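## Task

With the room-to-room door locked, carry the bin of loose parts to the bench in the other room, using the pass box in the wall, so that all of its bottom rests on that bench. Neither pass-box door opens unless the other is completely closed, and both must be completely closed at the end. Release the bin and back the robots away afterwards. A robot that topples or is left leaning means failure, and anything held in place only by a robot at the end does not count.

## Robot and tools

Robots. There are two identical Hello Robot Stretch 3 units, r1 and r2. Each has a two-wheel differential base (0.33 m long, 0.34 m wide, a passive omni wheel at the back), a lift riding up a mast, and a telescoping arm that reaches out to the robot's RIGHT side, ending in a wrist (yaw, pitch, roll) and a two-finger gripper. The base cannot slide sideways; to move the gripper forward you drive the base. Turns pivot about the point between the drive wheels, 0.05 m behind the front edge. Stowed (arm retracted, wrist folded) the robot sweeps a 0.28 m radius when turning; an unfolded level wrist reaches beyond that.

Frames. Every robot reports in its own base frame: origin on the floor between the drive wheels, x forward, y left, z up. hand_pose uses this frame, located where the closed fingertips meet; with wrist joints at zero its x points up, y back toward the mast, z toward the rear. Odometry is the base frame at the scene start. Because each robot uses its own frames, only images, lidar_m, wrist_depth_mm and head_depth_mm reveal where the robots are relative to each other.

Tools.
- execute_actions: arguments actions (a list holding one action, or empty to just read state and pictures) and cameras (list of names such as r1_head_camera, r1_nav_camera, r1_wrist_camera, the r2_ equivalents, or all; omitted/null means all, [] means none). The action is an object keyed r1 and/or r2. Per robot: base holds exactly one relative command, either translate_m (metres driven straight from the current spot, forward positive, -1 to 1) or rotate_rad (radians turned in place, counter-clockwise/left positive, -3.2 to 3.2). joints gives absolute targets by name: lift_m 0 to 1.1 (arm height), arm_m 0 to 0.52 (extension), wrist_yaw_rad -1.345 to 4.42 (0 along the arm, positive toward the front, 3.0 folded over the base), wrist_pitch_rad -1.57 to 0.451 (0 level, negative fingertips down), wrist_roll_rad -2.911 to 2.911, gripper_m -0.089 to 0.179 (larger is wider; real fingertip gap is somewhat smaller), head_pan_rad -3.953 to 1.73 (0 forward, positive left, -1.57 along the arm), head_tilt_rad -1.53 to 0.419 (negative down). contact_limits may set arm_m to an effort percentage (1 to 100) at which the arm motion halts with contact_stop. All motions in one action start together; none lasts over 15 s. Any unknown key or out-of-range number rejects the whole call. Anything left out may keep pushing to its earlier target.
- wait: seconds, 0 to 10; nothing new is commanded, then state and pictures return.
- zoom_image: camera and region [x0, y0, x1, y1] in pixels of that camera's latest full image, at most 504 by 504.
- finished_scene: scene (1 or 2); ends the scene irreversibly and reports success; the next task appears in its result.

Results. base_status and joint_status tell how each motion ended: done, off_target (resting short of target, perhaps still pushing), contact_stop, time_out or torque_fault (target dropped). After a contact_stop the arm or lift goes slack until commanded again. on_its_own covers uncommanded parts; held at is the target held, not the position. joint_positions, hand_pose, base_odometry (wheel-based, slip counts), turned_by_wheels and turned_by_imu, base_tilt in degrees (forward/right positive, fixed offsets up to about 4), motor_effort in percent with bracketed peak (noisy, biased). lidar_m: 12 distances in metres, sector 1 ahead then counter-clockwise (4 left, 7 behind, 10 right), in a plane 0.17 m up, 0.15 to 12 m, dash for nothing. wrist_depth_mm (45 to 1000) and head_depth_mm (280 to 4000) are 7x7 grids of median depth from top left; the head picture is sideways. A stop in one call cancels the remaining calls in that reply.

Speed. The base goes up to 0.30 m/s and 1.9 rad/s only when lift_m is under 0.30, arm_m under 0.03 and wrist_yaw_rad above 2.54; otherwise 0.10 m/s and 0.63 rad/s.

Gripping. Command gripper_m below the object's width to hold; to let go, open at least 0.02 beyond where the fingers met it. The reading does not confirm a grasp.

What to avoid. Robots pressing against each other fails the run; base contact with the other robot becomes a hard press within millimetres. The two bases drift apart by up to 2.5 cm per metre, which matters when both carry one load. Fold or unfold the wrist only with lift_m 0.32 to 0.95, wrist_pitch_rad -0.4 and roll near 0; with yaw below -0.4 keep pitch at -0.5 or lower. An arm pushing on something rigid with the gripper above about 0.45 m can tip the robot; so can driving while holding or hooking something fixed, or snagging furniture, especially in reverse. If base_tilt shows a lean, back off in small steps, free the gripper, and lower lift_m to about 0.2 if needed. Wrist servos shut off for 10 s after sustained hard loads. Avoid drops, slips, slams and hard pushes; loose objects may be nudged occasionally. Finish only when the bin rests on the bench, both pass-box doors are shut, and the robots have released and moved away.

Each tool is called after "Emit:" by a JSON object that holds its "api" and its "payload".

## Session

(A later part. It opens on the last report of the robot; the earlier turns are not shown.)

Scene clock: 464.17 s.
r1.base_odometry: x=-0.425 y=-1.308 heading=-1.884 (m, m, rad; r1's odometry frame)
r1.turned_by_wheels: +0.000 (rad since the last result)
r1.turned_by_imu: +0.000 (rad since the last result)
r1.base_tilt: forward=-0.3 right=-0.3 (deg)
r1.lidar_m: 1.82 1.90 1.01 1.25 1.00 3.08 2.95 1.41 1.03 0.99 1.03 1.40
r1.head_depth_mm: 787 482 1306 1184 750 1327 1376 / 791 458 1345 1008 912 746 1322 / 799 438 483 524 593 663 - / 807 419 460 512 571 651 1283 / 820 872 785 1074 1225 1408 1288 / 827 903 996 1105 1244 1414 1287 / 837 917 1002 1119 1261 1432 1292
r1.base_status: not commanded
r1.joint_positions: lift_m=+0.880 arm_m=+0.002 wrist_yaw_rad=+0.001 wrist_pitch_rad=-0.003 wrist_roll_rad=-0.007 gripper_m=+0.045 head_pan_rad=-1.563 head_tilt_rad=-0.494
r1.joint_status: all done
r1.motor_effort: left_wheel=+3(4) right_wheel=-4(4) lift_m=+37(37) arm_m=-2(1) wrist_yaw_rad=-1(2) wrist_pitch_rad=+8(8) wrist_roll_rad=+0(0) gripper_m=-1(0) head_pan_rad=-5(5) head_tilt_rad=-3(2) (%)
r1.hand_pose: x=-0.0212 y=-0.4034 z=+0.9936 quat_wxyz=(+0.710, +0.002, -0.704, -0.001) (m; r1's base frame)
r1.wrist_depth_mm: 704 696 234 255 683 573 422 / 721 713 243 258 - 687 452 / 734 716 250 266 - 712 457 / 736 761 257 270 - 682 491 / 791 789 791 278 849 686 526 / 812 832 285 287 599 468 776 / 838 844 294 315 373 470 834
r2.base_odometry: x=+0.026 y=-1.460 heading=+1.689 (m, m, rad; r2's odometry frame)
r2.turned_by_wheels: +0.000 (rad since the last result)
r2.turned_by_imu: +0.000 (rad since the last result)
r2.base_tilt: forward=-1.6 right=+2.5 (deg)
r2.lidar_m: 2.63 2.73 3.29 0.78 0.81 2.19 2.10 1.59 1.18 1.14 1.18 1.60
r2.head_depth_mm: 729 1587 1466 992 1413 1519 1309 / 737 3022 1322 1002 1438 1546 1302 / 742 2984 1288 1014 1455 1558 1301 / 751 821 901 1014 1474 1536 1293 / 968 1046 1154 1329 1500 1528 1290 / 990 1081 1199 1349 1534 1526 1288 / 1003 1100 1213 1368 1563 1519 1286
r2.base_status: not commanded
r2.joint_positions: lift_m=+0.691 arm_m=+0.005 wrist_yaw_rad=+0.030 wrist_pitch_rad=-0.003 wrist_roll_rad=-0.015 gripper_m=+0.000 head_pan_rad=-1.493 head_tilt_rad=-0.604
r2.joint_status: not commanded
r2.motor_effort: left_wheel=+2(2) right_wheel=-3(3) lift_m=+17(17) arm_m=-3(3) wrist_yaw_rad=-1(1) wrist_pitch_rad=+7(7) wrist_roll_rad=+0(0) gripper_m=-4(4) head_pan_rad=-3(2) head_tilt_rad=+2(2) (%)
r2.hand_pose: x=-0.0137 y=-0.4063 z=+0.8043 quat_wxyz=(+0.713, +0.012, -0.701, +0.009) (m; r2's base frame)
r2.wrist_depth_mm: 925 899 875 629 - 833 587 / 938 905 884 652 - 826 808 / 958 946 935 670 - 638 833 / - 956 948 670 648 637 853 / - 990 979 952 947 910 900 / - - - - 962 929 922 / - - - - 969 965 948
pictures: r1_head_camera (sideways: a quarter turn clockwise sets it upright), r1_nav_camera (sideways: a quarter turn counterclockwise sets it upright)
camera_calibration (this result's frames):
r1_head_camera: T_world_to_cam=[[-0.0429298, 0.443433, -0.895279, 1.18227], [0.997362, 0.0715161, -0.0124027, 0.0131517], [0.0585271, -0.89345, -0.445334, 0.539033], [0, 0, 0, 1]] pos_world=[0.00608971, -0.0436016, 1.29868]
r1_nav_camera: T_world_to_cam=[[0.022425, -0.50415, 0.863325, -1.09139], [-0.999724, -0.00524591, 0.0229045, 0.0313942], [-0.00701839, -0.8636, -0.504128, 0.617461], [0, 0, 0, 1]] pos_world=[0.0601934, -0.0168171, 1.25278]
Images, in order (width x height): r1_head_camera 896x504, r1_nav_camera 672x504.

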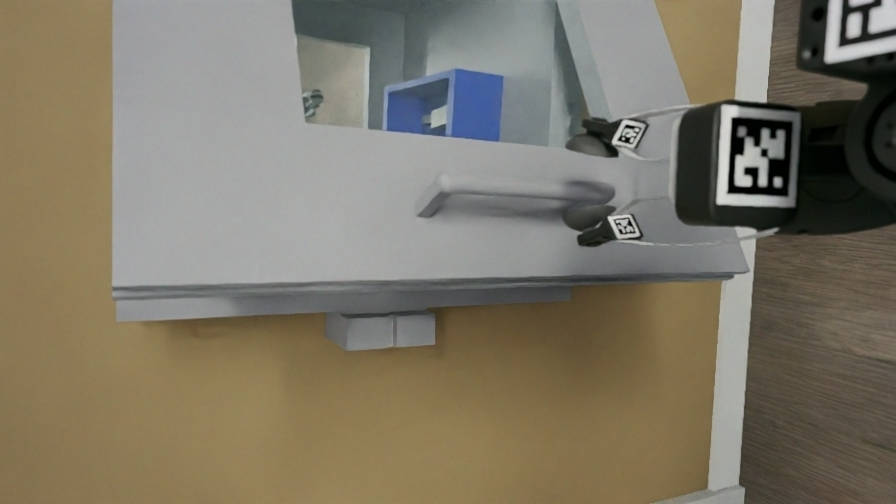

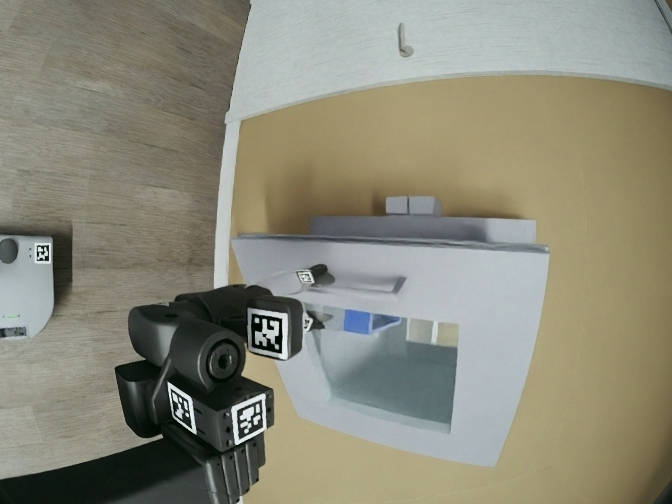

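Emit:
{"api": "execute_actions", "payload": {"actions": [{"r1":{"joints":{"wrist_pitch_rad":-0.6}}}], "cameras": []}}

Emit:
{"api": "execute_actions", "payload": {"actions": [{"r1":{"base":{"translate_m":0.34},"joints":{"wrist_pitch_rad":-0.6,"gripper_m":0.0,"head_pan_rad":-2.0}}}], "cameras": []}}

Emit:
{"api": "execute_actions", "payload": {"actions": [{"r1":{"joints":{"wrist_pitch_rad":-0.55,"wrist_yaw_rad":-1.2,"arm_m":0.29},"contact_limits":{"arm_m":15}}}], "cameras": ["r1_head_camera","r1_nav_camera"]}}

Scene clock: 471.90 s.
r1.base_odometry: x=-0.425 y=-1.308 heading=-1.884 (m, m, rad; r1's odometry frame)
r1.turned_by_wheels: +0.000 (rad since the last result)
r1.turned_by_imu: +0.000 (rad since the last result)
r1.base_tilt: forward=-0.3 right=-0.3 (deg)
r1.lidar_m: 1.83 1.90 1.01 1.26 1.01 3.07 2.96 1.41 1.03 1.00 1.04 1.39
r1.head_depth_mm: 787 481 1302 1189 753 1330 1379 / 794 459 1347 1011 906 1343 1317 / 798 438 483 525 602 689 - / 807 419 460 512 578 659 1286 / 815 875 784 1078 1229 1401 1288 / 828 900 994 1106 1245 1426 1282 / 836 911 1005 1112 1258 1439 1292
r1.base_status: not commanded
r1.joint_positions: lift_m=+0.880 arm_m=+0.002 wrist_yaw_rad=+0.001 wrist_pitch_rad=-0.609 wrist_roll_rad=-0.007 gripper_m=+0.045 head_pan_rad=-1.563 head_tilt_rad=-0.494
r1.joint_status: all done
r1.motor_effort: left_wheel=+3(4) right_wheel=-4(4) lift_m=+37(37) arm_m=-2(1) wrist_yaw_rad=-1(1) wrist_pitch_rad=+3(7) wrist_roll_rad=+0(0) gripper_m=+0(0) head_pan_rad=-5(5) head_tilt_rad=-2(2) (%)
r1.hand_pose: x=-0.0213 y=-0.3436 z=+0.8522 quat_wxyz=(+0.677, +0.213, -0.672, -0.211) (m; r1's base frame)
r1.wrist_depth_mm: 719 709 239 262 606 617 438 / 810 814 273 294 358 423 534 / 943 912 325 339 408 893 891 / - - - 403 - - - / - - - - - - - / - - - - - - - / 903 909 931 950 939 943 959
r2.base_odometry: x=+0.026 y=-1.460 heading=+1.689 (m, m, rad; r2's odometry frame)
r2.turned_by_wheels: +0.000 (rad since the last result)
r2.turned_by_imu: +0.000 (rad since the last result)
r2.base_tilt: forward=-1.7 right=+2.5 (deg)
r2.lidar_m: 2.63 2.72 3.27 0.78 0.81 2.19 2.10 1.59 1.18 1.14 1.17 1.61
r2.head_depth_mm: 729 1583 1467 990 1406 1517 1307 / 738 3025 1325 1006 1431 1545 1309 / 744 2972 1295 1013 1450 1557 1304 / 754 822 902 1017 1474 1536 1295 / 967 1043 1159 1322 1504 1532 1293 / 989 1080 1203 1349 1531 1519 1282 / 1000 1096 1220 1371 1559 1521 1283
r2.base_status: not commanded
r2.joint_positions: lift_m=+0.691 arm_m=+0.005 wrist_yaw_rad=+0.030 wrist_pitch_rad=-0.003 wrist_roll_rad=-0.015 gripper_m=+0.000 head_pan_rad=-1.493 head_tilt_rad=-0.604
r2.joint_status: not commanded
r2.motor_effort: left_wheel=+2(2) right_wheel=-3(3) lift_m=+17(17) arm_m=-2(3) wrist_yaw_rad=-1(1) wrist_pitch_rad=+7(7) wrist_roll_rad=+0(0) gripper_m=-3(3) head_pan_rad=-3(3) head_tilt_rad=+2(2) (%)
r2.hand_pose: x=-0.0137 y=-0.4063 z=+0.8043 quat_wxyz=(+0.713, +0.012, -0.701, +0.009) (m; r2's base frame)
r2.wrist_depth_mm: 910 896 871 631 - 821 589 / 942 931 896 649 - 817 817 / 960 929 929 646 - 632 834 / 1000 981 940 668 652 640 852 / - - 975 956 915 910 905 / - - 990 - 955 940 936 / - - - - - 965 956
pictures: none
No camera images: the call's "cameras" was empty. Leave "cameras" out to get every camera's image.

Scene clock: 476.60 s.
r1.base_odometry: x=-0.529 y=-1.631 heading=-1.884 (m, m, rad; r1's odometry frame)
r1.turned_by_wheels: +0.000 (rad since the last result)
r1.turned_by_imu: -0.001 (rad since the last result)
r1.base_tilt: forward=-0.3 right=-0.3 (deg)
r1.lidar_m: 1.49 1.55 2.12 0.96 2.48 3.43 3.30 1.42 1.04 1.00 1.01 1.40
r1.head_depth_mm: 963 574 1090 1084 1549 1576 - / 927 493 554 623 736 1580 - / 891 1310 1476 1060 690 1490 - / 860 1271 - 1119 1298 1459 - / 832 741 794 911 1227 1388 - / 810 875 960 1055 1170 1306 - / 786 849 918 1011 1112 1246 1294
r1.base_status: done
r1.joint_positions: lift_m=+0.880 arm_m=+0.002 wrist_yaw_rad=+0.001 wrist_pitch_rad=-0.609 wrist_roll_rad=-0.007 gripper_m=+0.000 head_pan_rad=-1.993 head_tilt_rad=-0.494
r1.joint_status: all done
r1.motor_effort: left_wheel=+3(10) right_wheel=-4(4) lift_m=+37(37) arm_m=-1(1) wrist_yaw_rad=-1(1) wrist_pitch_rad=+3(2) wrist_roll_rad=+0(0) gripper_m=-3(81) head_pan_rad=-5(42) head_tilt_rad=-3(3) (%)
r1.hand_pose: x=-0.0213 y=-0.3436 z=+0.8522 quat_wxyz=(+0.677, +0.213, -0.672, -0.211) (m; r1's base frame)
r1.wrist_depth_mm: 726 695 707 697 666 612 610 / 804 791 809 802 814 567 552 / 930 920 904 929 930 892 314 / - - - - - - 378 / - - - - - - - / - - - - - - - / 929 929 943 912 925 958 957
r2.base_odometry: x=+0.026 y=-1.460 heading=+1.689 (m, m, rad; r2's odometry frame)
r2.turned_by_wheels: +0.000 (rad since the last result)
r2.turned_by_imu: +0.000 (rad since the last result)
r2.base_tilt: forward=-1.6 right=+2.5 (deg)
r2.lidar_m: 2.62 2.72 3.30 0.78 0.81 2.19 2.10 1.60 1.18 1.13 1.18 1.61
r2.head_depth_mm: 730 1595 1461 989 1414 1519 1309 / 736 - 1317 1003 1424 1543 1310 / 743 2971 1293 1018 1460 1559 1301 / 751 821 902 1019 1475 1538 1294 / 968 1045 1150 1320 1502 1530 1286 / 989 1085 1202 1349 1533 1520 1286 / 1004 1099 1219 1365 1553 1510 1285
r2.base_status: not commanded
r2.joint_positions: lift_m=+0.691 arm_m=+0.005 wrist_yaw_rad=+0.030 wrist_pitch_rad=-0.003 wrist_roll_rad=-0.015 gripper_m=+0.000 head_pan_rad=-1.493 head_tilt_rad=-0.604
r2.joint_status: not commanded
r2.motor_effort: left_wheel=+2(2) right_wheel=-3(3) lift_m=+17(17) arm_m=-3(3) wrist_yaw_rad=-1(1) wrist_pitch_rad=+7(7) wrist_roll_rad=+0(0) gripper_m=-4(4) head_pan_rad=-3(3) head_tilt_rad=+2(2) (%)
r2.hand_pose: x=-0.0137 y=-0.4063 z=+0.8043 quat_wxyz=(+0.713, +0.012, -0.701, +0.009) (m; r2's base frame)
r2.wrist_depth_mm: 912 888 844 628 - 831 601 / 958 923 912 646 - 819 812 / 966 944 914 653 - 626 833 / - 984 960 671 663 638 856 / - - 987 958 927 918 895 / - - - - 959 934 934 / - - - - 1000 956 943
pictures: none
No camera images: the call's "cameras" was empty. Leave "cameras" out to get every camera's image.

Scene clock: 479.93 s.
r1.base_odometry: x=-0.529 y=-1.631 heading=-1.884 (m, m, rad; r1's odometry frame)
r1.turned_by_wheels: +0.000 (rad since the last result)
r1.turned_by_imu: +0.000 (rad since the last result)
r1.base_tilt: forward=-0.3 right=-0.3 (deg)
r1.lidar_m: 1.48 1.54 2.12 0.96 2.48 3.44 3.31 1.41 1.03 1.00 1.01 1.39
r1.head_depth_mm: 968 573 1094 1087 1545 1570 - / 923 494 553 623 735 1590 - / 891 1312 1477 1062 667 - 1242 / 857 1269 - 1190 - 1446 1290 / 832 742 791 805 1284 1389 1288 / 810 877 956 1018 - 1318 1291 / 787 847 916 999 1094 1245 1290
r1.base_status: not commanded
r1.joint_positions: lift_m=+0.880 arm_m=+0.290 wrist_yaw_rad=-1.199 wrist_pitch_rad=-0.569 wrist_roll_rad=-0.007 gripper_m=+0.000 head_pan_rad=-1.993 head_tilt_rad=-0.494
r1.joint_status: all done
r1.motor_effort: left_wheel=+2(3) right_wheel=-3(3) lift_m=+37(37) arm_m=+2(4) wrist_yaw_rad=-1(1) wrist_pitch_rad=+6(7) wrist_roll_rad=+0(0) gripper_m=-2(3) head_pan_rad=-5(4) head_tilt_rad=-2(3) (%)
r1.contact_limits: arm_m 15 (drawing in: default 16, maximum 26; extending or still: default 22, maximum 36)
r1.hand_pose: x=-0.2105 y=-0.5083 z=+0.8602 quat_wxyz=(+0.451, -0.217, -0.671, -0.548) (m; r1's base frame)
r1.wrist_depth_mm: 502 506 676 485 158 - - / 516 495 560 413 184 - - / 295 416 885 439 - - - / 304 392 991 - - - - / 349 697 - - - - - / 547 732 - - - - - / 585 791 939 952 945 975 980
r2.base_odometry: x=+0.026 y=-1.460 heading=+1.689 (m, m, rad; r2's odometry frame)
r2.turned_by_wheels: +0.000 (rad since the last result)
r2.turned_by_imu: +0.000 (rad since the last result)
r2.base_tilt: forward=-1.7 right=+2.6 (deg)
r2.lidar_m: 2.63 2.73 3.27 0.79 0.81 2.19 2.10 1.59 1.18 1.14 1.18 1.61
r2.head_depth_mm: 728 1589 1464 991 1410 1520 1301 / 737 - 1328 1003 1429 1539 1303 / 746 2991 1297 1016 1446 1553 1301 / 753 821 901 1016 1477 1530 1295 / 970 1052 1152 1318 1504 1518 1298 / 990 1089 1201 1348 1528 1525 1285 / 999 1098 1217 1360 1557 1519 1284
r2.base_status: not commanded
r2.joint_positions: lift_m=+0.691 arm_m=+0.005 wrist_yaw_rad=+0.030 wrist_pitch_rad=-0.003 wrist_roll_rad=-0.015 gripper_m=+0.000 head_pan_rad=-1.493 head_tilt_rad=-0.604
r2.joint_status: not commanded
r2.motor_effort: left_wheel=+2(2) right_wheel=-3(3) lift_m=+17(17) arm_m=-3(3) wrist_yaw_rad=-1(1) wrist_pitch_rad=+7(7) wrist_roll_rad=+0(0) gripper_m=-3(4) head_pan_rad=-3(2) head_tilt_rad=+2(2) (%)
r2.hand_pose: x=-0.0137 y=-0.4063 z=+0.8043 quat_wxyz=(+0.713, +0.012, -0.701, +0.009) (m; r2's base frame)
r2.wrist_depth_mm: 916 893 872 634 - 806 594 / 936 924 894 642 - 823 802 / 975 961 907 653 - 632 836 / 991 970 947 675 662 639 859 / - - 983 960 932 907 885 / - - - - 959 934 922 / - - - - 992 971 946
pictures: r1_head_camera (sideways: a quarter turn clockwise sets it upright), r1_nav_camera (sideways: a quarter turn counterclockwise sets it upright)
camera_calibration (this result's frames):
r1_head_camera: T_world_to_cam=[[0.145829, 0.420965, -0.895278, 1.18112], [0.936385, -0.350756, -0.0124026, 0.0135236], [-0.319245, -0.836516, -0.445335, 0.541339], [0, 0, 0, 1]] pos_world=[-0.0120852, -0.0396283, 1.29868]
r1_nav_camera: T_world_to_cam=[[-0.189777, -0.467606, 0.863324, -1.09009], [-0.910906, 0.411978, 0.0229045, 0.0308524], [-0.366381, -0.782061, -0.504129, 0.619655], [0, 0, 0, 1]] pos_world=[0.0482589, -0.0378356, 1.25278]
Images, in order (width x height): r1_head_camera 896x504, r1_nav_camera 672x504.

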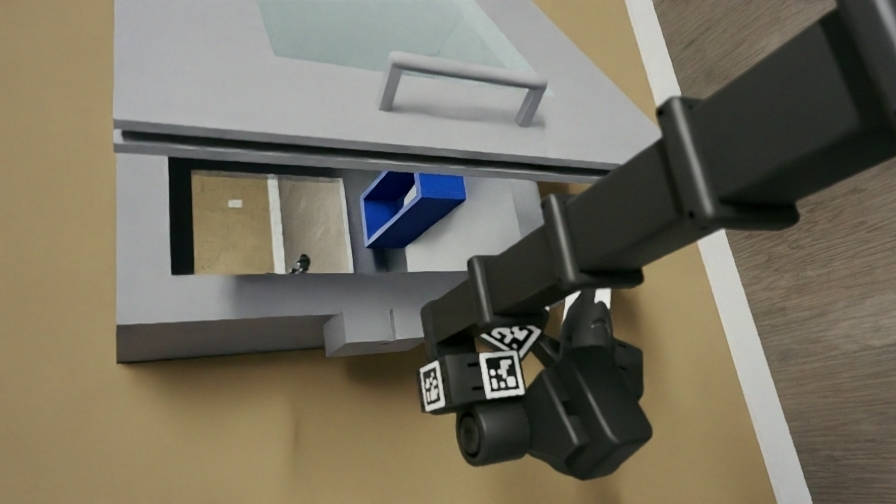

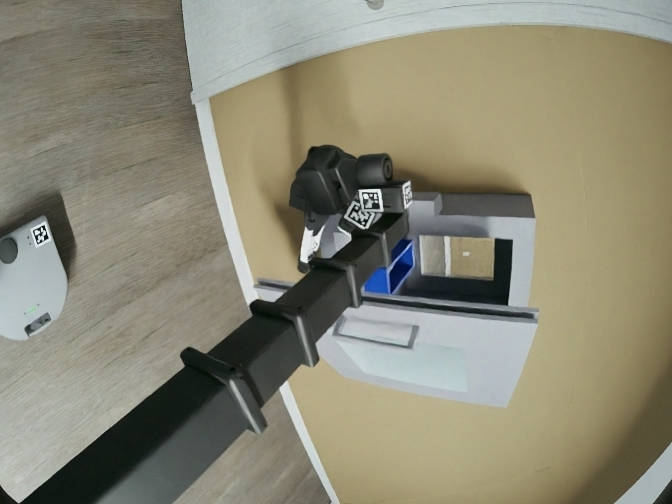

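Emit:
{"api": "execute_actions", "payload": {"actions": [{"r1":{"base":{"translate_m":-0.13},"joints":{"arm_m":0.39,"head_tilt_rad":-0.8},"contact_limits":{"arm_m":15}}}], "cameras": ["r1_wrist_camera","r1_nav_camera"]}}

Scene clock: 493.90 s.
r1.base_odometry: x=-0.489 y=-1.508 heading=-1.884 (m, m, rad; r1's odometry frame)
r1.turned_by_wheels: +0.000 (rad since the last result)
r1.turned_by_imu: +0.000 (rad since the last result)
r1.base_tilt: forward=-0.3 right=-0.3 (deg)
r1.lidar_m: 1.61 1.68 2.31 0.97 3.47 3.29 3.16 1.41 1.03 1.00 1.04 1.40
r1.head_depth_mm: 849 893 1006 1686 1584 - - / 988 1098 904 1583 - - 1129 / 480 558 757 - 1446 1291 1127 / 429 490 - 699 1525 1299 1132 / 1770 1261 937 1356 1504 1297 1132 / 679 704 - 1273 1457 1306 1129 / 766 862 1054 1218 1425 1309 1134
r1.base_status: done
r1.joint_positions: lift_m=+0.880 arm_m=+0.390 wrist_yaw_rad=-1.199 wrist_pitch_rad=-0.569 wrist_roll_rad=-0.007 gripper_m=+0.000 head_pan_rad=-1.993 head_tilt_rad=-0.790
r1.joint_status: all done
r1.motor_effort: left_wheel=+2(4) right_wheel=-3(8) lift_m=+37(37) arm_m=+2(2) wrist_yaw_rad=-1(1) wrist_pitch_rad=+6(6) wrist_roll_rad=+1(0) gripper_m=-2(3) head_pan_rad=-4(5) head_tilt_rad=-4(20) (%)
r1.contact_limits: arm_m 15 (drawing in: default 16, maximum 26; extending or still: default 22, maximum 36)
r1.hand_pose: x=-0.2105 y=-0.6083 z=+0.8602 quat_wxyz=(+0.451, -0.217, -0.671, -0.548) (m; r1's base frame)
r1.wrist_depth_mm: 483 635 572 523 - 95 66 / 361 396 526 529 - 96 67 / 397 395 435 - 288 97 67 / 344 346 401 - 223 98 67 / 295 307 827 - 180 98 68 / 260 299 823 - 163 99 68 / 240 627 922 949 213 100 68
r2.base_odometry: x=+0.026 y=-1.460 heading=+1.689 (m, m, rad; r2's odometry frame)
r2.turned_by_wheels: +0.000 (rad since the last result)
r2.turned_by_imu: +0.000 (rad since the last result)
r2.base_tilt: forward=-1.7 right=+2.5 (deg)
r2.lidar_m: 2.63 2.73 3.27 0.78 0.82 2.19 2.10 1.59 1.18 1.14 1.18 1.60
r2.head_depth_mm: 729 1567 1464 990 1407 1521 1309 / 738 - 1323 1005 1427 1540 1311 / 745 2984 1290 1011 1453 1558 1301 / 753 821 903 1017 1474 1539 1296 / 969 1045 1159 1319 1501 1530 1291 / 989 1083 1202 1346 1535 1521 1287 / 1000 1102 1220 1365 1554 1519 1283
r2.base_status: not commanded
r2.joint_positions: lift_m=+0.691 arm_m=+0.005 wrist_yaw_rad=+0.030 wrist_pitch_rad=-0.003 wrist_roll_rad=-0.015 gripper_m=+0.000 head_pan_rad=-1.493 head_tilt_rad=-0.604
r2.joint_status: not commanded
r2.motor_effort: left_wheel=+2(2) right_wheel=-3(3) lift_m=+17(17) arm_m=-3(3) wrist_yaw_rad=-1(1) wrist_pitch_rad=+7(7) wrist_roll_rad=+0(0) gripper_m=-5(4) head_pan_rad=-3(3) head_tilt_rad=+2(2) (%)
r2.hand_pose: x=-0.0137 y=-0.4063 z=+0.8043 quat_wxyz=(+0.713, +0.012, -0.701, +0.009) (m; r2's base frame)
r2.wrist_depth_mm: 913 882 892 622 - 824 594 / 942 920 893 640 - 824 823 / 966 960 928 657 - 637 840 / - 971 931 671 652 639 850 / - 991 994 958 945 913 893 / - - - - 955 948 918 / - - - - - 972 926
pictures: r1_nav_camera (sideways: a quarter turn counterclockwise sets it upright), r1_wrist_camera
camera_calibration (this result's frames):
r1_nav_camera: T_world_to_cam=[[-0.284044, -0.67723, 0.678733, -0.848898], [-0.913631, 0.405913, 0.0226679, 0.031186], [-0.290858, -0.613672, -0.734035, 0.918267], [0, 0, 0, 1]] pos_world=[0.0544531, -0.0240436, 1.24951]
r1_wrist_camera: T_world_to_cam=[[-0.369761, 0.92723, 0.0593383, 0.424203], [0.628327, 0.296589, -0.719194, 0.961033], [-0.684458, -0.228646, -0.692271, 0.480057], [0, 0, 0, 1]] pos_world=[-0.11841, -0.568602, 0.998328]
Images, in order (width x height): r1_nav_camera 672x504, r1_wrist_camera 644x364.

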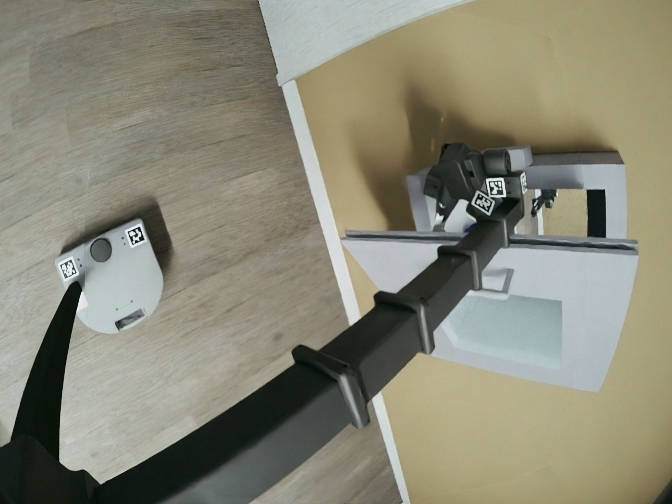

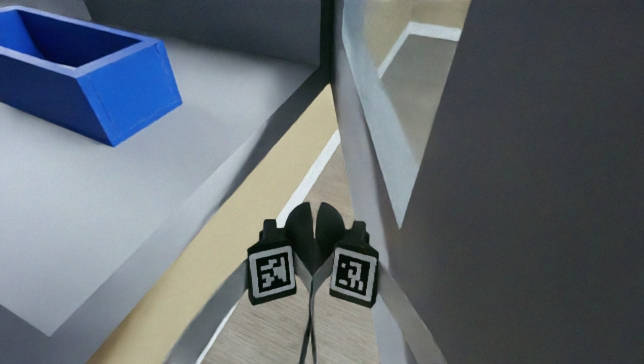

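Emit:
{"api": "execute_actions", "payload": {"actions": [{"r1":{"base":{"translate_m":-0.02},"joints":{"arm_m":0.29},"contact_limits":{"arm_m":16}}}], "cameras": []}}

Emit:
{"api": "execute_actions", "payload": {"actions": [{"r1":{"base":{"translate_m":-0.09},"joints":{"arm_m":0.20},"contact_limits":{"arm_m":16}}}], "cameras": ["r1_wrist_camera","r1_nav_camera"]}}

Scene clock: 505.37 s.
r1.base_odometry: x=-0.483 y=-1.489 heading=-1.884 (m, m, rad; r1's odometry frame)
r1.turned_by_wheels: +0.000 (rad since the last result)
r1.turned_by_imu: +0.000 (rad since the last result)
r1.base_tilt: forward=-0.3 right=-0.3 (deg)
r1.lidar_m: 1.64 1.70 2.34 0.97 3.49 3.27 3.16 1.42 1.03 1.00 1.04 1.39
r1.head_depth_mm: 812 878 1030 1684 1586 - - / 440 954 786 1549 - - 1125 / 369 428 513 - 1442 1292 1128 / - 1000 - 1454 1479 1294 1129 / - 1283 - 1391 1510 1303 1127 / 1905 747 - 1323 1459 1305 1129 / 659 702 1032 1235 1432 1299 1131
r1.base_status: done
r1.joint_positions: lift_m=+0.880 arm_m=+0.290 wrist_yaw_rad=-1.199 wrist_pitch_rad=-0.566 wrist_roll_rad=-0.007 gripper_m=+0.000 head_pan_rad=-1.993 head_tilt_rad=-0.790
r1.joint_status: all done
r1.motor_effort: left_wheel=+3(10) right_wheel=-3(16) lift_m=+37(37) arm_m=-2(3) wrist_yaw_rad=-1(8) wrist_pitch_rad=+5(6) wrist_roll_rad=+0(0) gripper_m=-2(3) head_pan_rad=-5(4) head_tilt_rad=-5(4) (%)
r1.contact_limits: arm_m 16 (drawing in: default 16, maximum 26; extending or still: default 22, maximum 36)
r1.hand_pose: x=-0.2109 y=-0.5090 z=+0.8607 quat_wxyz=(+0.451, -0.218, -0.670, -0.547) (m; r1's base frame)
r1.wrist_depth_mm: 578 614 558 - 117 76 56 / 396 500 559 606 122 78 57 / 399 417 875 374 127 80 59 / 344 384 985 343 134 83 60 / 312 699 - - 140 85 61 / 555 732 - - 135 88 63 / 572 776 924 903 176 91 73
r2.base_odometry: x=+0.026 y=-1.460 heading=+1.689 (m, m, rad; r2's odometry frame)
r2.turned_by_wheels: +0.000 (rad since the last result)
r2.turned_by_imu: +0.000 (rad since the last result)
r2.base_tilt: forward=-1.8 right=+2.6 (deg)
r2.lidar_m: 2.63 2.73 3.29 0.79 0.82 2.19 2.10 1.59 1.18 1.14 1.17 1.61
r2.head_depth_mm: 728 1647 1470 991 1403 1513 1315 / 737 3021 1322 1002 1433 1537 1305 / 743 2976 1293 1016 1451 1554 1297 / 752 820 903 1019 1476 1533 1299 / 968 1046 1152 1324 1498 1531 1295 / 985 1088 1195 1347 1531 1525 1292 / 1001 1099 1215 1370 1558 1521 1286
r2.base_status: not commanded
r2.joint_positions: lift_m=+0.691 arm_m=+0.005 wrist_yaw_rad=+0.030 wrist_pitch_rad=-0.003 wrist_roll_rad=-0.015 gripper_m=+0.000 head_pan_rad=-1.493 head_tilt_rad=-0.604
r2.joint_status: not commanded
r2.motor_effort: left_wheel=+2(2) right_wheel=-3(3) lift_m=+17(17) arm_m=-3(2) wrist_yaw_rad=-1(1) wrist_pitch_rad=+7(7) wrist_roll_rad=-1(1) gripper_m=-4(4) head_pan_rad=-3(3) head_tilt_rad=+2(2) (%)
r2.hand_pose: x=-0.0137 y=-0.4063 z=+0.8043 quat_wxyz=(+0.713, +0.012, -0.701, +0.009) (m; r2's base frame)
r2.wrist_depth_mm: 918 900 858 624 - 823 591 / 946 927 907 643 - 820 813 / 964 959 934 667 - 627 833 / 984 970 959 669 661 636 872 / - - 998 949 942 916 879 / - - 998 - 949 944 907 / - - - - 995 985 949
pictures: none
No camera images: the call's "cameras" was empty. Leave "cameras" out to get every camera's image.

Scene clock: 507.63 s.
r1.base_odometry: x=-0.456 y=-1.403 heading=-1.884 (m, m, rad; r1's odometry frame)
r1.turned_by_wheels: +0.000 (rad since the last result)
r1.turned_by_imu: +0.000 (rad since the last result)
r1.base_tilt: forward=-0.3 right=-0.3 (deg)
r1.lidar_m: 1.72 1.79 1.00 0.98 3.48 3.18 3.05 1.41 1.03 1.00 1.04 1.40
r1.head_depth_mm: 469 1112 1308 1677 1592 - - / 309 328 391 510 - - 1122 / 1013 1132 1019 - 1478 1288 1128 / 1208 1288 1047 - 1516 1295 1127 / - 1179 - - 1507 1296 1135 / 2642 1269 1081 - 1493 1295 1130 / 1121 1156 830 1194 1422 1301 1135
r1.base_status: done
r1.joint_positions: lift_m=+0.880 arm_m=+0.200 wrist_yaw_rad=-1.199 wrist_pitch_rad=-0.569 wrist_roll_rad=-0.007 gripper_m=+0.000 head_pan_rad=-1.993 head_tilt_rad=-0.790
r1.joint_status: all done
r1.motor_effort: left_wheel=+3(5) right_wheel=-3(18) lift_m=+37(37) arm_m=-2(1) wrist_yaw_rad=-1(13) wrist_pitch_rad=+6(7) wrist_roll_rad=+0(0) gripper_m=-2(3) head_pan_rad=-5(5) head_tilt_rad=-4(4) (%)
r1.contact_limits: arm_m 16 (drawing in: default 16, maximum 26; extending or still: default 22, maximum 36)
r1.hand_pose: x=-0.2104 y=-0.4188 z=+0.8601 quat_wxyz=(+0.451, -0.217, -0.671, -0.548) (m; r1's base frame)
r1.wrist_depth_mm: 600 524 522 - 117 87 70 / 513 520 500 - 126 92 73 / 412 477 898 299 135 97 75 / 381 794 - 256 146 102 79 / 613 808 - - 158 108 82 / 644 837 - - 164 116 86 / 670 908 973 915 214 124 92
r2.base_odometry: x=+0.026 y=-1.460 heading=+1.689 (m, m, rad; r2's odometry frame)
r2.turned_by_wheels: +0.000 (rad since the last result)
r2.turned_by_imu: +0.000 (rad since the last result)
r2.base_tilt: forward=-1.8 right=+2.5 (deg)
r2.lidar_m: 2.63 2.72 3.28 0.78 0.81 2.18 2.10 1.59 1.18 1.14 1.18 1.61
r2.head_depth_mm: 729 2251 1467 988 1410 1519 1313 / 737 1754 1326 1005 1433 1544 1297 / 746 1606 1301 1017 1462 1556 1297 / 753 821 903 1017 1482 1541 1297 / 967 1049 1158 1317 1500 1526 1293 / 989 1082 1202 1341 1532 1521 1278 / 1000 1100 1221 1364 1555 1515 1278
r2.base_status: not commanded
r2.joint_positions: lift_m=+0.691 arm_m=+0.005 wrist_yaw_rad=+0.030 wrist_pitch_rad=-0.003 wrist_roll_rad=-0.015 gripper_m=+0.000 head_pan_rad=-1.493 head_tilt_rad=-0.604
r2.joint_status: not commanded
r2.motor_effort: left_wheel=+2(2) right_wheel=-3(3) lift_m=+18(17) arm_m=-3(2) wrist_yaw_rad=-1(1) wrist_pitch_rad=+7(7) wrist_roll_rad=+0(0) gripper_m=-3(4) head_pan_rad=-3(2) head_tilt_rad=+2(1) (%)
r2.hand_pose: x=-0.0137 y=-0.4063 z=+0.8043 quat_wxyz=(+0.713, +0.012, -0.701, +0.009) (m; r2's base frame)
r2.wrist_depth_mm: 913 893 894 621 - 824 590 / 935 930 908 644 - 822 822 / 957 938 919 664 - 632 818 / - 974 956 669 653 637 861 / - - 992 938 928 917 885 / - - - - 953 932 920 / - - - - - 970 951
pictures: r1_nav_camera (sideways: a quarter turn counterclockwise sets it upright), r1_wrist_camera
camera_calibration (this result's frames):
r1_nav_camera: T_world_to_cam=[[-0.284068, -0.677283, 0.678671, -0.848817], [-0.913631, 0.405912, 0.0226675, 0.0311865], [-0.290833, -0.613616, -0.734093, 0.918341], [0, 0, 0, 1]] pos_world=[0.0544549, -0.0240396, 1.24951]
r1_wrist_camera: T_world_to_cam=[[-0.37014, 0.927081, 0.0593112, 0.248445], [0.628466, 0.296912, -0.71894, 0.90468], [-0.684125, -0.228833, -0.692537, 0.523604], [0, 0, 0, 1]] pos_world=[-0.11839, -0.379121, 0.99829]
Images, in order (width x height): r1_nav_camera 672x504, r1_wrist_camera 644x364.

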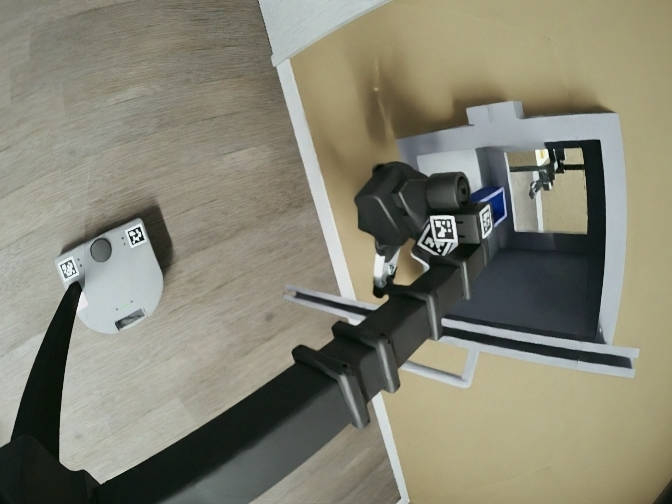

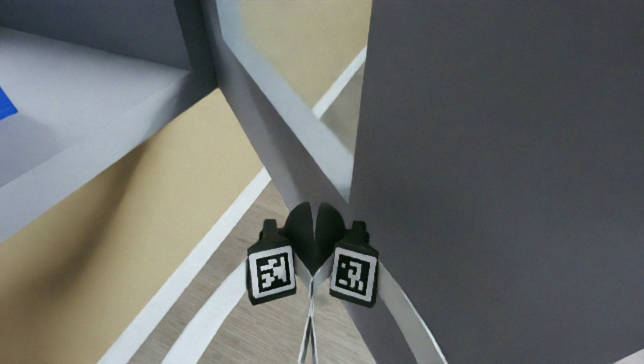

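Emit:
{"api": "execute_actions", "payload": {"actions": [{"r1":{"base":{"translate_m":-0.33},"joints":{"arm_m":0.12},"contact_limits":{"arm_m":16}}}], "cameras": ["r1_nav_camera"]}}

Scene clock: 519.47 s.
r1.base_odometry: x=-0.354 y=-1.089 heading=-1.884 (m, m, rad; r1's odometry frame)
r1.turned_by_wheels: +0.000 (rad since the last result)
r1.turned_by_imu: +0.000 (rad since the last result)
r1.base_tilt: forward=-0.3 right=-0.4 (deg)
r1.lidar_m: 2.06 2.14 1.11 0.97 3.46 2.83 2.73 1.41 1.03 1.00 1.03 1.40
r1.head_depth_mm: 313 1104 364 397 408 - - / 374 1113 1313 1507 - - 1124 / 912 1060 1249 - 1447 1270 1129 / 595 690 790 - 1447 1299 1127 / 678 795 936 - - 1283 1135 / 1017 1203 976 - - 1284 1133 / 1974 1216 940 1213 1425 1305 1135
r1.base_status: done
r1.joint_positions: lift_m=+0.880 arm_m=+0.120 wrist_yaw_rad=-1.198 wrist_pitch_rad=-0.569 wrist_roll_rad=-0.007 gripper_m=+0.000 head_pan_rad=-1.993 head_tilt_rad=-0.790
r1.joint_status: all done
r1.motor_effort: left_wheel=+2(4) right_wheel=-3(19) lift_m=+37(37) arm_m=-2(4) wrist_yaw_rad=-1(12) wrist_pitch_rad=+6(8) wrist_roll_rad=+0(0) gripper_m=-2(3) head_pan_rad=-5(5) head_tilt_rad=-4(4) (%)
r1.contact_limits: arm_m 16 (drawing in: default 16, maximum 26; extending or still: default 22, maximum 36)
r1.hand_pose: x=-0.2104 y=-0.3388 z=+0.8601 quat_wxyz=(+0.451, -0.217, -0.671, -0.548) (m; r1's base frame)
r1.wrist_depth_mm: 580 743 - - - 98 89 / 601 773 - - - 107 97 / 288 729 - - - 118 106 / 355 269 238 - 155 131 116 / 689 352 267 - 174 149 130 / 721 947 - 275 199 171 146 / 752 926 935 897 253 200 168
r2.base_odometry: x=+0.026 y=-1.460 heading=+1.689 (m, m, rad; r2's odometry frame)
r2.turned_by_wheels: +0.000 (rad since the last result)
r2.turned_by_imu: +0.000 (rad since the last result)
r2.base_tilt: forward=-1.8 right=+2.7 (deg)
r2.lidar_m: 2.63 2.73 3.29 0.79 0.82 2.18 2.10 1.59 1.18 1.14 1.18 1.61
r2.head_depth_mm: 729 3101 1466 989 1412 1522 1306 / 737 - 1327 1006 1436 1539 1308 / 745 1769 1296 1013 1450 1562 1302 / 753 820 902 1020 1485 1531 1300 / 966 1045 1154 1327 1507 1531 1293 / 991 1088 1198 1344 1530 1521 1286 / 1004 1098 1214 1370 1560 1522 1287
r2.base_status: not commanded
r2.joint_positions: lift_m=+0.691 arm_m=+0.005 wrist_yaw_rad=+0.030 wrist_pitch_rad=-0.003 wrist_roll_rad=-0.015 gripper_m=+0.000 head_pan_rad=-1.493 head_tilt_rad=-0.604
r2.joint_status: not commanded
r2.motor_effort: left_wheel=+2(2) right_wheel=-3(3) lift_m=+18(17) arm_m=-3(3) wrist_yaw_rad=-1(1) wrist_pitch_rad=+7(7) wrist_roll_rad=+0(1) gripper_m=-3(4) head_pan_rad=-3(3) head_tilt_rad=+2(2) (%)
r2.hand_pose: x=-0.0137 y=-0.4063 z=+0.8043 quat_wxyz=(+0.713, +0.012, -0.701, +0.009) (m; r2's base frame)
r2.wrist_depth_mm: 921 914 874 627 - 811 593 / 957 913 889 645 - 816 818 / 979 956 914 673 - 629 824 / 996 966 946 673 655 643 868 / - - 988 970 942 932 900 / - - 999 - 939 947 927 / - - - - 999 976 942
pictures: r1_nav_camera (sideways: a quarter turn counterclockwise sets it upright)
camera_calibration (this result's frames):
r1_nav_camera: T_world_to_cam=[[-0.284102, -0.677358, 0.678581, -0.8487], [-0.913632, 0.405909, 0.022667, 0.0311871], [-0.290796, -0.613534, -0.734176, 0.918449], [0, 0, 0, 1]] pos_world=[0.0544576, -0.0240338, 1.24951]
Images, in order (width x height): r1_nav_camera 672x504.

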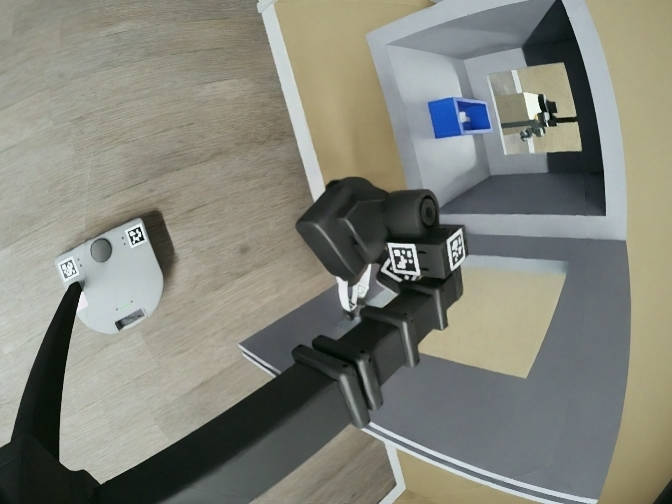

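Emit:
{"api": "execute_actions", "payload": {"actions": [{"r1":{"base":{"translate_m":0.11},"joints":{"arm_m":0.003,"wrist_yaw_rad":0,"wrist_pitch_rad":-1.2,"lift_m":0.985,"head_pan_rad":-1.57}}}], "cameras": ["r1_head_camera"]}}

Emit:
{"api": "execute_actions", "payload": {"actions": [{"r1":{"base":{"rotate_rad":1.571},"joints":{"head_pan_rad":0,"head_tilt_rad":-0.6}}}], "cameras": ["r1_nav_camera","r1_head_camera"]}}

Emit:
{"api": "execute_actions", "payload": {"actions": [{"r1":{"base":{"translate_m":-0.35}}}], "cameras": []}}

Emit:
{"api": "execute_actions", "payload": {"actions": [{"r1":{"base":{"rotate_rad":-1.571},"joints":{"head_pan_rad":-1.57,"head_tilt_rad":-0.6,"gripper_m":0.179}}}], "cameras": ["r1_nav_camera","r1_head_camera"]}}

Scene clock: 539.60 s.
r1.base_odometry: x=-0.388 y=-1.194 heading=-1.883 (m, m, rad; r1's odometry frame)
r1.turned_by_wheels: +0.000 (rad since the last result)
r1.turned_by_imu: +0.000 (rad since the last result)
r1.base_tilt: forward=-0.3 right=-0.4 (deg)
r1.lidar_m: 1.95 2.03 1.06 0.98 3.49 2.95 2.83 1.41 1.03 1.00 1.03 1.39
r1.head_depth_mm: 1075 1092 961 - - - 1123 / - 1244 978 - - - 1109 / 2628 1168 948 - - - 1107 / - 1257 970 1355 1520 1296 1130 / 1029 1066 949 1368 1525 1296 1132 / 685 757 1089 1382 1525 1301 1134 / 839 960 1154 1391 1527 1303 1133
r1.base_status: done
r1.joint_positions: lift_m=+0.985 arm_m=+0.003 wrist_yaw_rad=-0.002 wrist_pitch_rad=-1.200 wrist_roll_rad=-0.007 gripper_m=+0.000 head_pan_rad=-1.577 head_tilt_rad=-0.790
r1.joint_status: all done
r1.motor_effort: left_wheel=+1(10) right_wheel=-3(3) lift_m=+37(38) arm_m=-2(5) wrist_yaw_rad=+2(3) wrist_pitch_rad=+0(5) wrist_roll_rad=+0(0) gripper_m=-4(2) head_pan_rad=+5(42) head_tilt_rad=-4(4) (%)
r1.hand_pose: x=-0.0217 y=-0.2185 z=+0.8759 quat_wxyz=(+0.585, +0.400, -0.582, -0.399) (m; r1's base frame)
r1.wrist_depth_mm: - - - - - - 379 / - - - - - - 380 / - - - - - - - / - - - - - - - / - - - - - - - / 987 991 964 - - - - / 992 961 956 - 977 940 -
r2.base_odometry: x=+0.026 y=-1.460 heading=+1.689 (m, m, rad; r2's odometry frame)
r2.turned_by_wheels: +0.000 (rad since the last result)
r2.turned_by_imu: +0.000 (rad since the last result)
r2.base_tilt: forward=-1.7 right=+2.5 (deg)
r2.lidar_m: 2.62 2.73 3.28 0.78 0.81 2.19 2.11 1.59 1.18 1.14 1.18 1.60
r2.head_depth_mm: 729 3128 1466 989 1410 1520 1305 / 737 2994 1323 1008 1432 1550 1305 / 746 2995 1297 1018 1456 1559 1295 / 753 820 902 1016 1487 1542 1296 / 971 1045 1152 1320 1505 1534 1290 / 992 1085 1203 1355 1524 1520 1286 / 1000 1098 1219 1366 1554 1510 1292
r2.base_status: not commanded
r2.joint_positions: lift_m=+0.691 arm_m=+0.005 wrist_yaw_rad=+0.030 wrist_pitch_rad=-0.003 wrist_roll_rad=-0.015 gripper_m=+0.000 head_pan_rad=-1.493 head_tilt_rad=-0.604
r2.joint_status: not commanded
r2.motor_effort: left_wheel=+2(2) right_wheel=-3(3) lift_m=+18(17) arm_m=-2(2) wrist_yaw_rad=-1(1) wrist_pitch_rad=+7(7) wrist_roll_rad=+0(0) gripper_m=-4(4) head_pan_rad=-3(2) head_tilt_rad=+2(2) (%)
r2.hand_pose: x=-0.0137 y=-0.4063 z=+0.8043 quat_wxyz=(+0.713, +0.012, -0.701, +0.009) (m; r2's base frame)
r2.wrist_depth_mm: 908 893 888 621 - 820 590 / 951 918 912 643 - 839 837 / 969 941 930 661 - 637 841 / 990 977 942 666 651 647 855 / - - 979 960 920 914 893 / - - - - 970 952 911 / - - - - 991 952 947
pictures: r1_head_camera (sideways: a quarter turn clockwise sets it upright)
camera_calibration (this result's frames):
r1_head_camera: T_world_to_cam=[[-0.0351407, 0.685949, -0.726801, 0.962573], [0.998279, 0.0582641, 0.00672262, -0.0117541], [0.0469578, -0.725314, -0.686815, 0.853266], [0, 0, 0, 1]] pos_world=[0.00549181, -0.0407053, 1.28571]
Images, in order (width x height): r1_head_camera 896x504.

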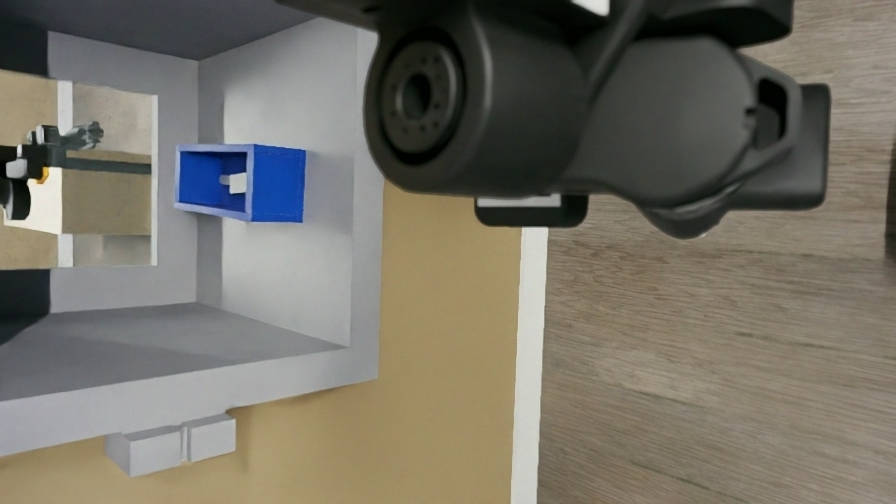

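Scene clock: 543.07 s.
r1.base_odometry: x=-0.388 y=-1.194 heading=-0.313 (m, m, rad; r1's odometry frame)
r1.turned_by_wheels: +1.571 (rad since the last result)
r1.turned_by_imu: +1.568 (rad since the last result)
r1.base_tilt: forward=-0.3 right=-0.3 (deg)
r1.lidar_m: 0.98 3.49 2.93 2.83 1.40 1.03 1.00 1.04 1.39 1.95 2.02 1.06
r1.head_depth_mm: 2772 3007 1367 1089 1639 1398 1215 / 2798 2982 1373 1091 1775 1438 1208 / 2811 2974 1369 1093 1779 1438 1206 / 2840 3012 1377 2075 1772 1437 1210 / 2855 3123 2992 1168 1627 1440 1208 / 2853 3237 3375 2327 1784 1442 1209 / 2888 3199 3432 2347 1792 1453 1210
r1.base_status: done
r1.joint_positions: lift_m=+0.985 arm_m=+0.003 wrist_yaw_rad=-0.002 wrist_pitch_rad=-1.200 wrist_roll_rad=-0.007 gripper_m=+0.000 head_pan_rad=-0.007 head_tilt_rad=-0.606
r1.joint_status: all done
r1.motor_effort: left_wheel=-4(10) right_wheel=+3(7) lift_m=+37(37) arm_m=-1(1) wrist_yaw_rad=+3(2) wrist_pitch_rad=+0(0) wrist_roll_rad=+0(0) gripper_m=-2(2) head_pan_rad=+5(56) head_tilt_rad=+2(14) (%)
r1.hand_pose: x=-0.0217 y=-0.2185 z=+0.8759 quat_wxyz=(+0.585, +0.400, -0.582, -0.399) (m; r1's base frame)
r1.wrist_depth_mm: - - - - - - - / - - - - - - - / - - - - - - - / - - - - - - - / - - - - - - - / 980 971 995 - - - - / 945 973 994 - 995 - 987
r2.base_odometry: x=+0.026 y=-1.460 heading=+1.689 (m, m, rad; r2's odometry frame)
r2.turned_by_wheels: +0.000 (rad since the last result)
r2.turned_by_imu: +0.000 (rad since the last result)
r2.base_tilt: forward=-1.7 right=+2.5 (deg)
r2.lidar_m: 2.63 2.73 3.29 0.79 0.81 2.19 2.10 1.59 1.18 1.14 1.18 1.61
r2.head_depth_mm: 728 3125 1465 994 1408 1521 1308 / 737 - 1326 1005 1432 1537 1306 / 746 1993 1293 1013 1452 1559 1301 / 751 821 903 1017 1480 1538 1293 / 966 1047 1155 1323 1504 1531 1290 / 990 1086 1201 1344 1537 1520 1292 / 997 1096 1222 1367 1558 1513 1278
r2.base_status: not commanded
r2.joint_positions: lift_m=+0.691 arm_m=+0.005 wrist_yaw_rad=+0.030 wrist_pitch_rad=-0.003 wrist_roll_rad=-0.015 gripper_m=+0.000 head_pan_rad=-1.493 head_tilt_rad=-0.604
r2.joint_status: not commanded
r2.motor_effort: left_wheel=+2(2) right_wheel=-3(3) lift_m=+17(17) arm_m=-2(3) wrist_yaw_rad=-1(1) wrist_pitch_rad=+7(7) wrist_roll_rad=+0(0) gripper_m=-4(4) head_pan_rad=-3(2) head_tilt_rad=+2(2) (%)
r2.hand_pose: x=-0.0137 y=-0.4063 z=+0.8043 quat_wxyz=(+0.713, +0.012, -0.701, +0.009) (m; r2's base frame)
r2.wrist_depth_mm: 926 886 866 627 - 805 591 / 943 930 890 656 - 821 806 / 959 928 910 668 - 637 835 / - 960 965 671 653 645 870 / - - 973 951 957 930 890 / - - - - 945 945 924 / - - - - 993 970 954
pictures: r1_head_camera (sideways: a quarter turn clockwise sets it upright), r1_nav_camera (sideways: a quarter turn counterclockwise sets it upright)
camera_calibration (this result's frames):
r1_head_camera: T_world_to_cam=[[-0.541231, -0.0355899, -0.84012, 1.11338], [-0.0575555, 0.998329, -0.00521301, 0.0102252], [0.838902, 0.0455321, -0.542375, 0.660537], [0, 0, 0, 1]] pos_world=[0.0490571, -0.000658849, 1.29368]
r1_nav_camera: T_world_to_cam=[[0.597686, 0.014206, 0.801604, -1.01442], [-0.00715523, -0.999709, 0.0230519, 0.025151], [0.801698, -0.0195135, -0.597411, 0.733891], [0, 0, 0, 1]] pos_world=[0.0181253, 0.0538753, 1.25102]
Images, in order (width x height): r1_head_camera 896x504, r1_nav_camera 672x504.

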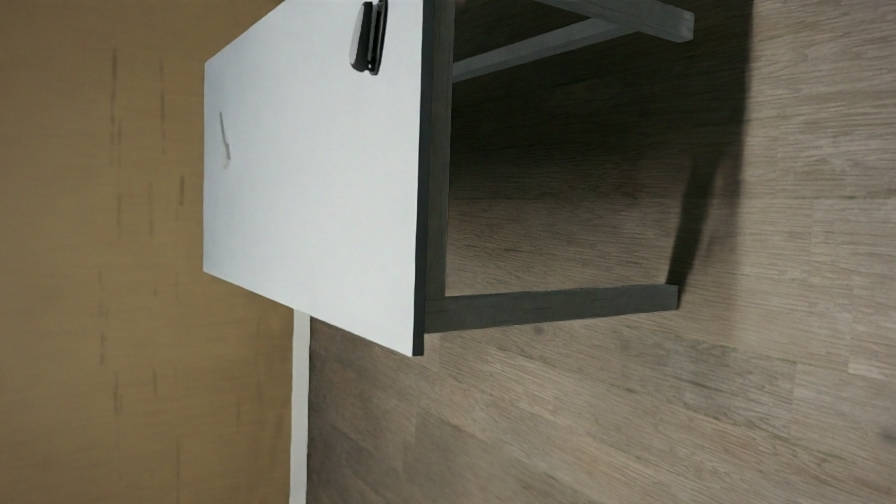

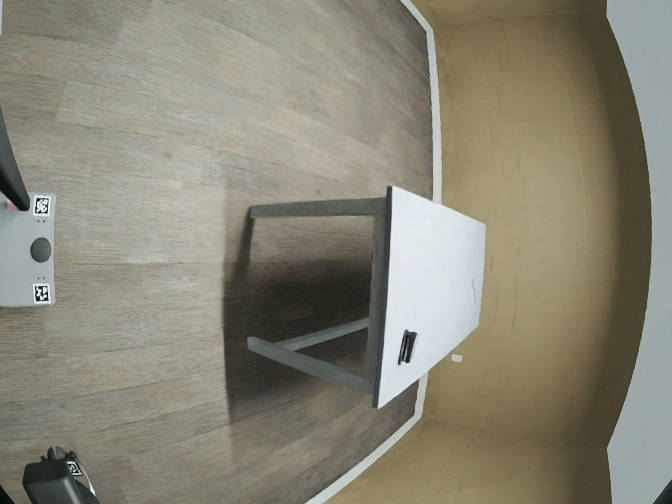

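Scene clock: 547.53 s.
r1.base_odometry: x=-0.721 y=-1.086 heading=-0.313 (m, m, rad; r1's odometry frame)
r1.turned_by_wheels: +0.000 (rad since the last result)
r1.turned_by_imu: +0.000 (rad since the last result)
r1.base_tilt: forward=-0.3 right=-0.4 (deg)
r1.lidar_m: 1.33 3.85 2.94 2.44 0.91 0.67 0.64 0.67 0.93 1.94 2.02 1.39
r1.head_depth_mm: 3058 3378 1396 1917 1706 1445 1202 / 3070 2461 1470 2226 1791 1430 1211 / 3098 2479 1469 2329 1779 1444 1210 / 3155 2481 1472 2228 1758 1437 1211 / 3159 3542 2988 2239 1784 1440 1210 / 3190 3532 3355 2344 1775 1441 1210 / 3189 3566 3396 2364 1790 1444 1212
r1.base_status: done
r1.joint_positions: lift_m=+0.985 arm_m=+0.003 wrist_yaw_rad=-0.002 wrist_pitch_rad=-1.200 wrist_roll_rad=-0.007 gripper_m=+0.000 head_pan_rad=-0.007 head_tilt_rad=-0.606
r1.joint_status: not commanded
r1.motor_effort: left_wheel=-3(11) right_wheel=+3(3) lift_m=+37(37) arm_m=-1(1) wrist_yaw_rad=+3(2) wrist_pitch_rad=+0(0) wrist_roll_rad=+0(0) gripper_m=-2(2) head_pan_rad=+5(4) head_tilt_rad=+2(2) (%)
r1.hand_pose: x=-0.0217 y=-0.2185 z=+0.8759 quat_wxyz=(+0.585, +0.400, -0.582, -0.399) (m; r1's base frame)
r1.wrist_depth_mm: - - - - - - 727 / - - - - - - 733 / - - - - - - 703 / - - - - - - 709 / - - - - - - 707 / 969 996 - - - 979 723 / 956 993 940 - 969 980 720
r2.base_odometry: x=+0.026 y=-1.460 heading=+1.689 (m, m, rad; r2's odometry frame)
r2.turned_by_wheels: +0.000 (rad since the last result)
r2.turned_by_imu: +0.000 (rad since the last result)
r2.base_tilt: forward=-1.6 right=+2.5 (deg)
r2.lidar_m: 2.63 2.72 3.29 0.78 0.81 2.18 2.10 1.59 1.18 1.13 1.18 1.61
r2.head_depth_mm: 730 3057 1465 986 1412 1521 1307 / 737 - 1326 1003 1438 1547 1303 / 745 1714 1292 1017 1458 1558 1298 / 752 821 900 1020 1475 1534 1296 / 967 1043 1160 1325 1513 1530 1292 / 989 1088 1195 1344 1529 1521 1287 / 999 1097 1219 1370 1557 1524 1286
r2.base_status: not commanded
r2.joint_positions: lift_m=+0.691 arm_m=+0.005 wrist_yaw_rad=+0.030 wrist_pitch_rad=-0.003 wrist_roll_rad=-0.015 gripper_m=+0.000 head_pan_rad=-1.493 head_tilt_rad=-0.604
r2.joint_status: not commanded
r2.motor_effort: left_wheel=+2(2) right_wheel=-3(3) lift_m=+17(17) arm_m=-2(3) wrist_yaw_rad=-1(1) wrist_pitch_rad=+7(7) wrist_roll_rad=+0(0) gripper_m=-5(4) head_pan_rad=-3(2) head_tilt_rad=+2(3) (%)
r2.hand_pose: x=-0.0137 y=-0.4063 z=+0.8043 quat_wxyz=(+0.713, +0.012, -0.701, +0.009) (m; r2's base frame)
r2.wrist_depth_mm: 913 890 871 625 - 823 589 / 950 915 889 647 - 823 822 / 956 922 930 667 - 633 847 / - 967 933 672 660 638 849 / - - 979 943 917 929 913 / - - - - 969 925 927 / - - - - - 975 949
pictures: none
No camera images: the call's "cameras" was empty. Leave "cameras" out to get every camera's image.

Scene clock: 551.00 s.
r1.base_odometry: x=-0.721 y=-1.086 heading=-1.884 (m, m, rad; r1's odometry frame)
r1.turned_by_wheels: -1.571 (rad since the last result)
r1.turned_by_imu: -1.569 (rad since the last result)
r1.base_tilt: forward=-0.3 right=-0.3 (deg)
r1.lidar_m: 1.94 2.02 1.38 1.32 3.84 2.95 2.48 0.91 0.67 0.65 0.67 0.92
r1.head_depth_mm: 324 895 974 970 - - - / 326 - 3162 932 - - - / 329 1880 2717 921 710 - - / 332 - 2816 972 732 661 1157 / 335 869 974 928 744 1034 1175 / 338 615 631 649 668 1051 1193 / 340 451 460 499 582 1065 1207
r1.base_status: done
r1.joint_positions: lift_m=+0.985 arm_m=+0.003 wrist_yaw_rad=-0.002 wrist_pitch_rad=-1.200 wrist_roll_rad=-0.007 gripper_m=+0.179 head_pan_rad=-1.563 head_tilt_rad=-0.606
r1.joint_status: all done
r1.motor_effort: left_wheel=+3(11) right_wheel=-4(7) lift_m=+37(37) arm_m=-2(2) wrist_yaw_rad=+2(2) wrist_pitch_rad=+0(0) wrist_roll_rad=+0(0) gripper_m=-1(82) head_pan_rad=-5(56) head_tilt_rad=+1(0) (%)
r1.hand_pose: x=-0.0217 y=-0.2185 z=+0.8759 quat_wxyz=(+0.585, +0.400, -0.582, -0.399) (m; r1's base frame)
r1.wrist_depth_mm: 666 338 330 326 332 330 331 / 886 898 879 850 857 823 367 / - - - - - - - / - - - - - - - / - - - - - - - / 979 977 988 - - - - / 969 947 987 - 971 960 983
r2.base_odometry: x=+0.026 y=-1.460 heading=+1.689 (m, m, rad; r2's odometry frame)
r2.turned_by_wheels: +0.000 (rad since the last result)
r2.turned_by_imu: +0.000 (rad since the last result)
r2.base_tilt: forward=-1.7 right=+2.4 (deg)
r2.lidar_m: 2.63 2.72 3.29 0.79 0.81 2.19 2.10 1.59 1.18 1.14 1.18 1.60
r2.head_depth_mm: 730 3082 1460 990 1422 1526 1312 / 736 2957 1323 1004 1428 1539 1298 / 746 3000 1287 1015 1457 1560 1301 / 753 820 903 1016 1482 1541 1295 / 969 1047 1155 1328 1510 1530 1296 / 990 1085 1205 1350 1534 1525 1284 / 999 1101 1221 1371 1555 1519 1281
r2.base_status: not commanded
r2.joint_positions: lift_m=+0.691 arm_m=+0.005 wrist_yaw_rad=+0.030 wrist_pitch_rad=-0.003 wrist_roll_rad=-0.015 gripper_m=+0.000 head_pan_rad=-1.493 head_tilt_rad=-0.604
r2.joint_status: not commanded
r2.motor_effort: left_wheel=+2(2) right_wheel=-3(3) lift_m=+17(17) arm_m=-3(3) wrist_yaw_rad=-1(1) wrist_pitch_rad=+7(7) wrist_roll_rad=+0(0) gripper_m=-5(4) head_pan_rad=-3(3) head_tilt_rad=+2(1) (%)
r2.hand_pose: x=-0.0137 y=-0.4063 z=+0.8043 quat_wxyz=(+0.713, +0.012, -0.701, +0.009) (m; r2's base frame)
r2.wrist_depth_mm: 916 905 874 634 - 822 590 / 952 924 894 644 - 824 799 / 995 946 921 658 - 624 830 / - 969 968 662 658 646 860 / - - 986 948 943 898 887 / - - - - 959 947 911 / - - - - - 957 948
pictures: r1_head_camera (sideways: a quarter turn clockwise sets it upright), r1_nav_camera (sideways: a quarter turn counterclockwise sets it upright)
camera_calibration (this result's frames):
r1_head_camera: T_world_to_cam=[[-0.0436673, 0.54048, -0.840223, 1.11048], [0.997358, 0.0724569, -0.00522527, 0.00380621], [0.0580558, -0.838231, -0.542216, 0.665094], [0, 0, 0, 1]] pos_world=[0.00608277, -0.0429637, 1.29369]
r1_nav_camera: T_world_to_cam=[[0.023129, -0.597256, 0.801717, -1.01106], [-0.999704, -0.00777062, 0.0230519, 0.0312056], [-0.00753801, -0.802013, -0.597259, 0.73863], [0, 0, 0, 1]] pos_world=[0.060149, -0.011229, 1.25102]
Images, in order (width x height): r1_head_camera 896x504, r1_nav_camera 672x504.

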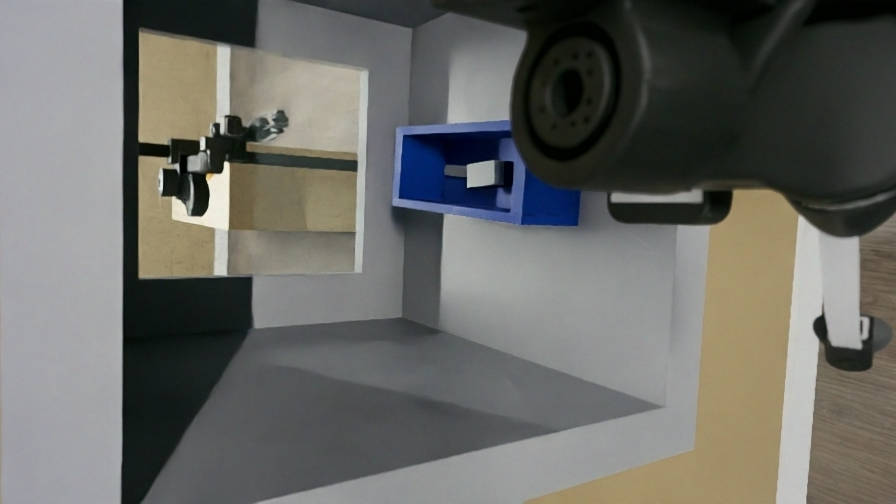

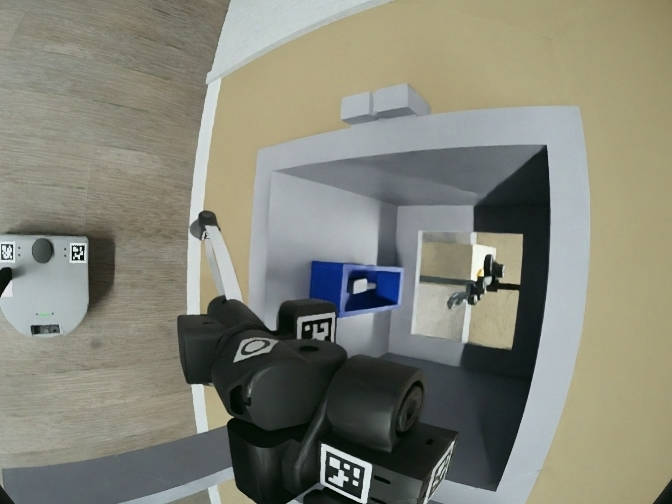

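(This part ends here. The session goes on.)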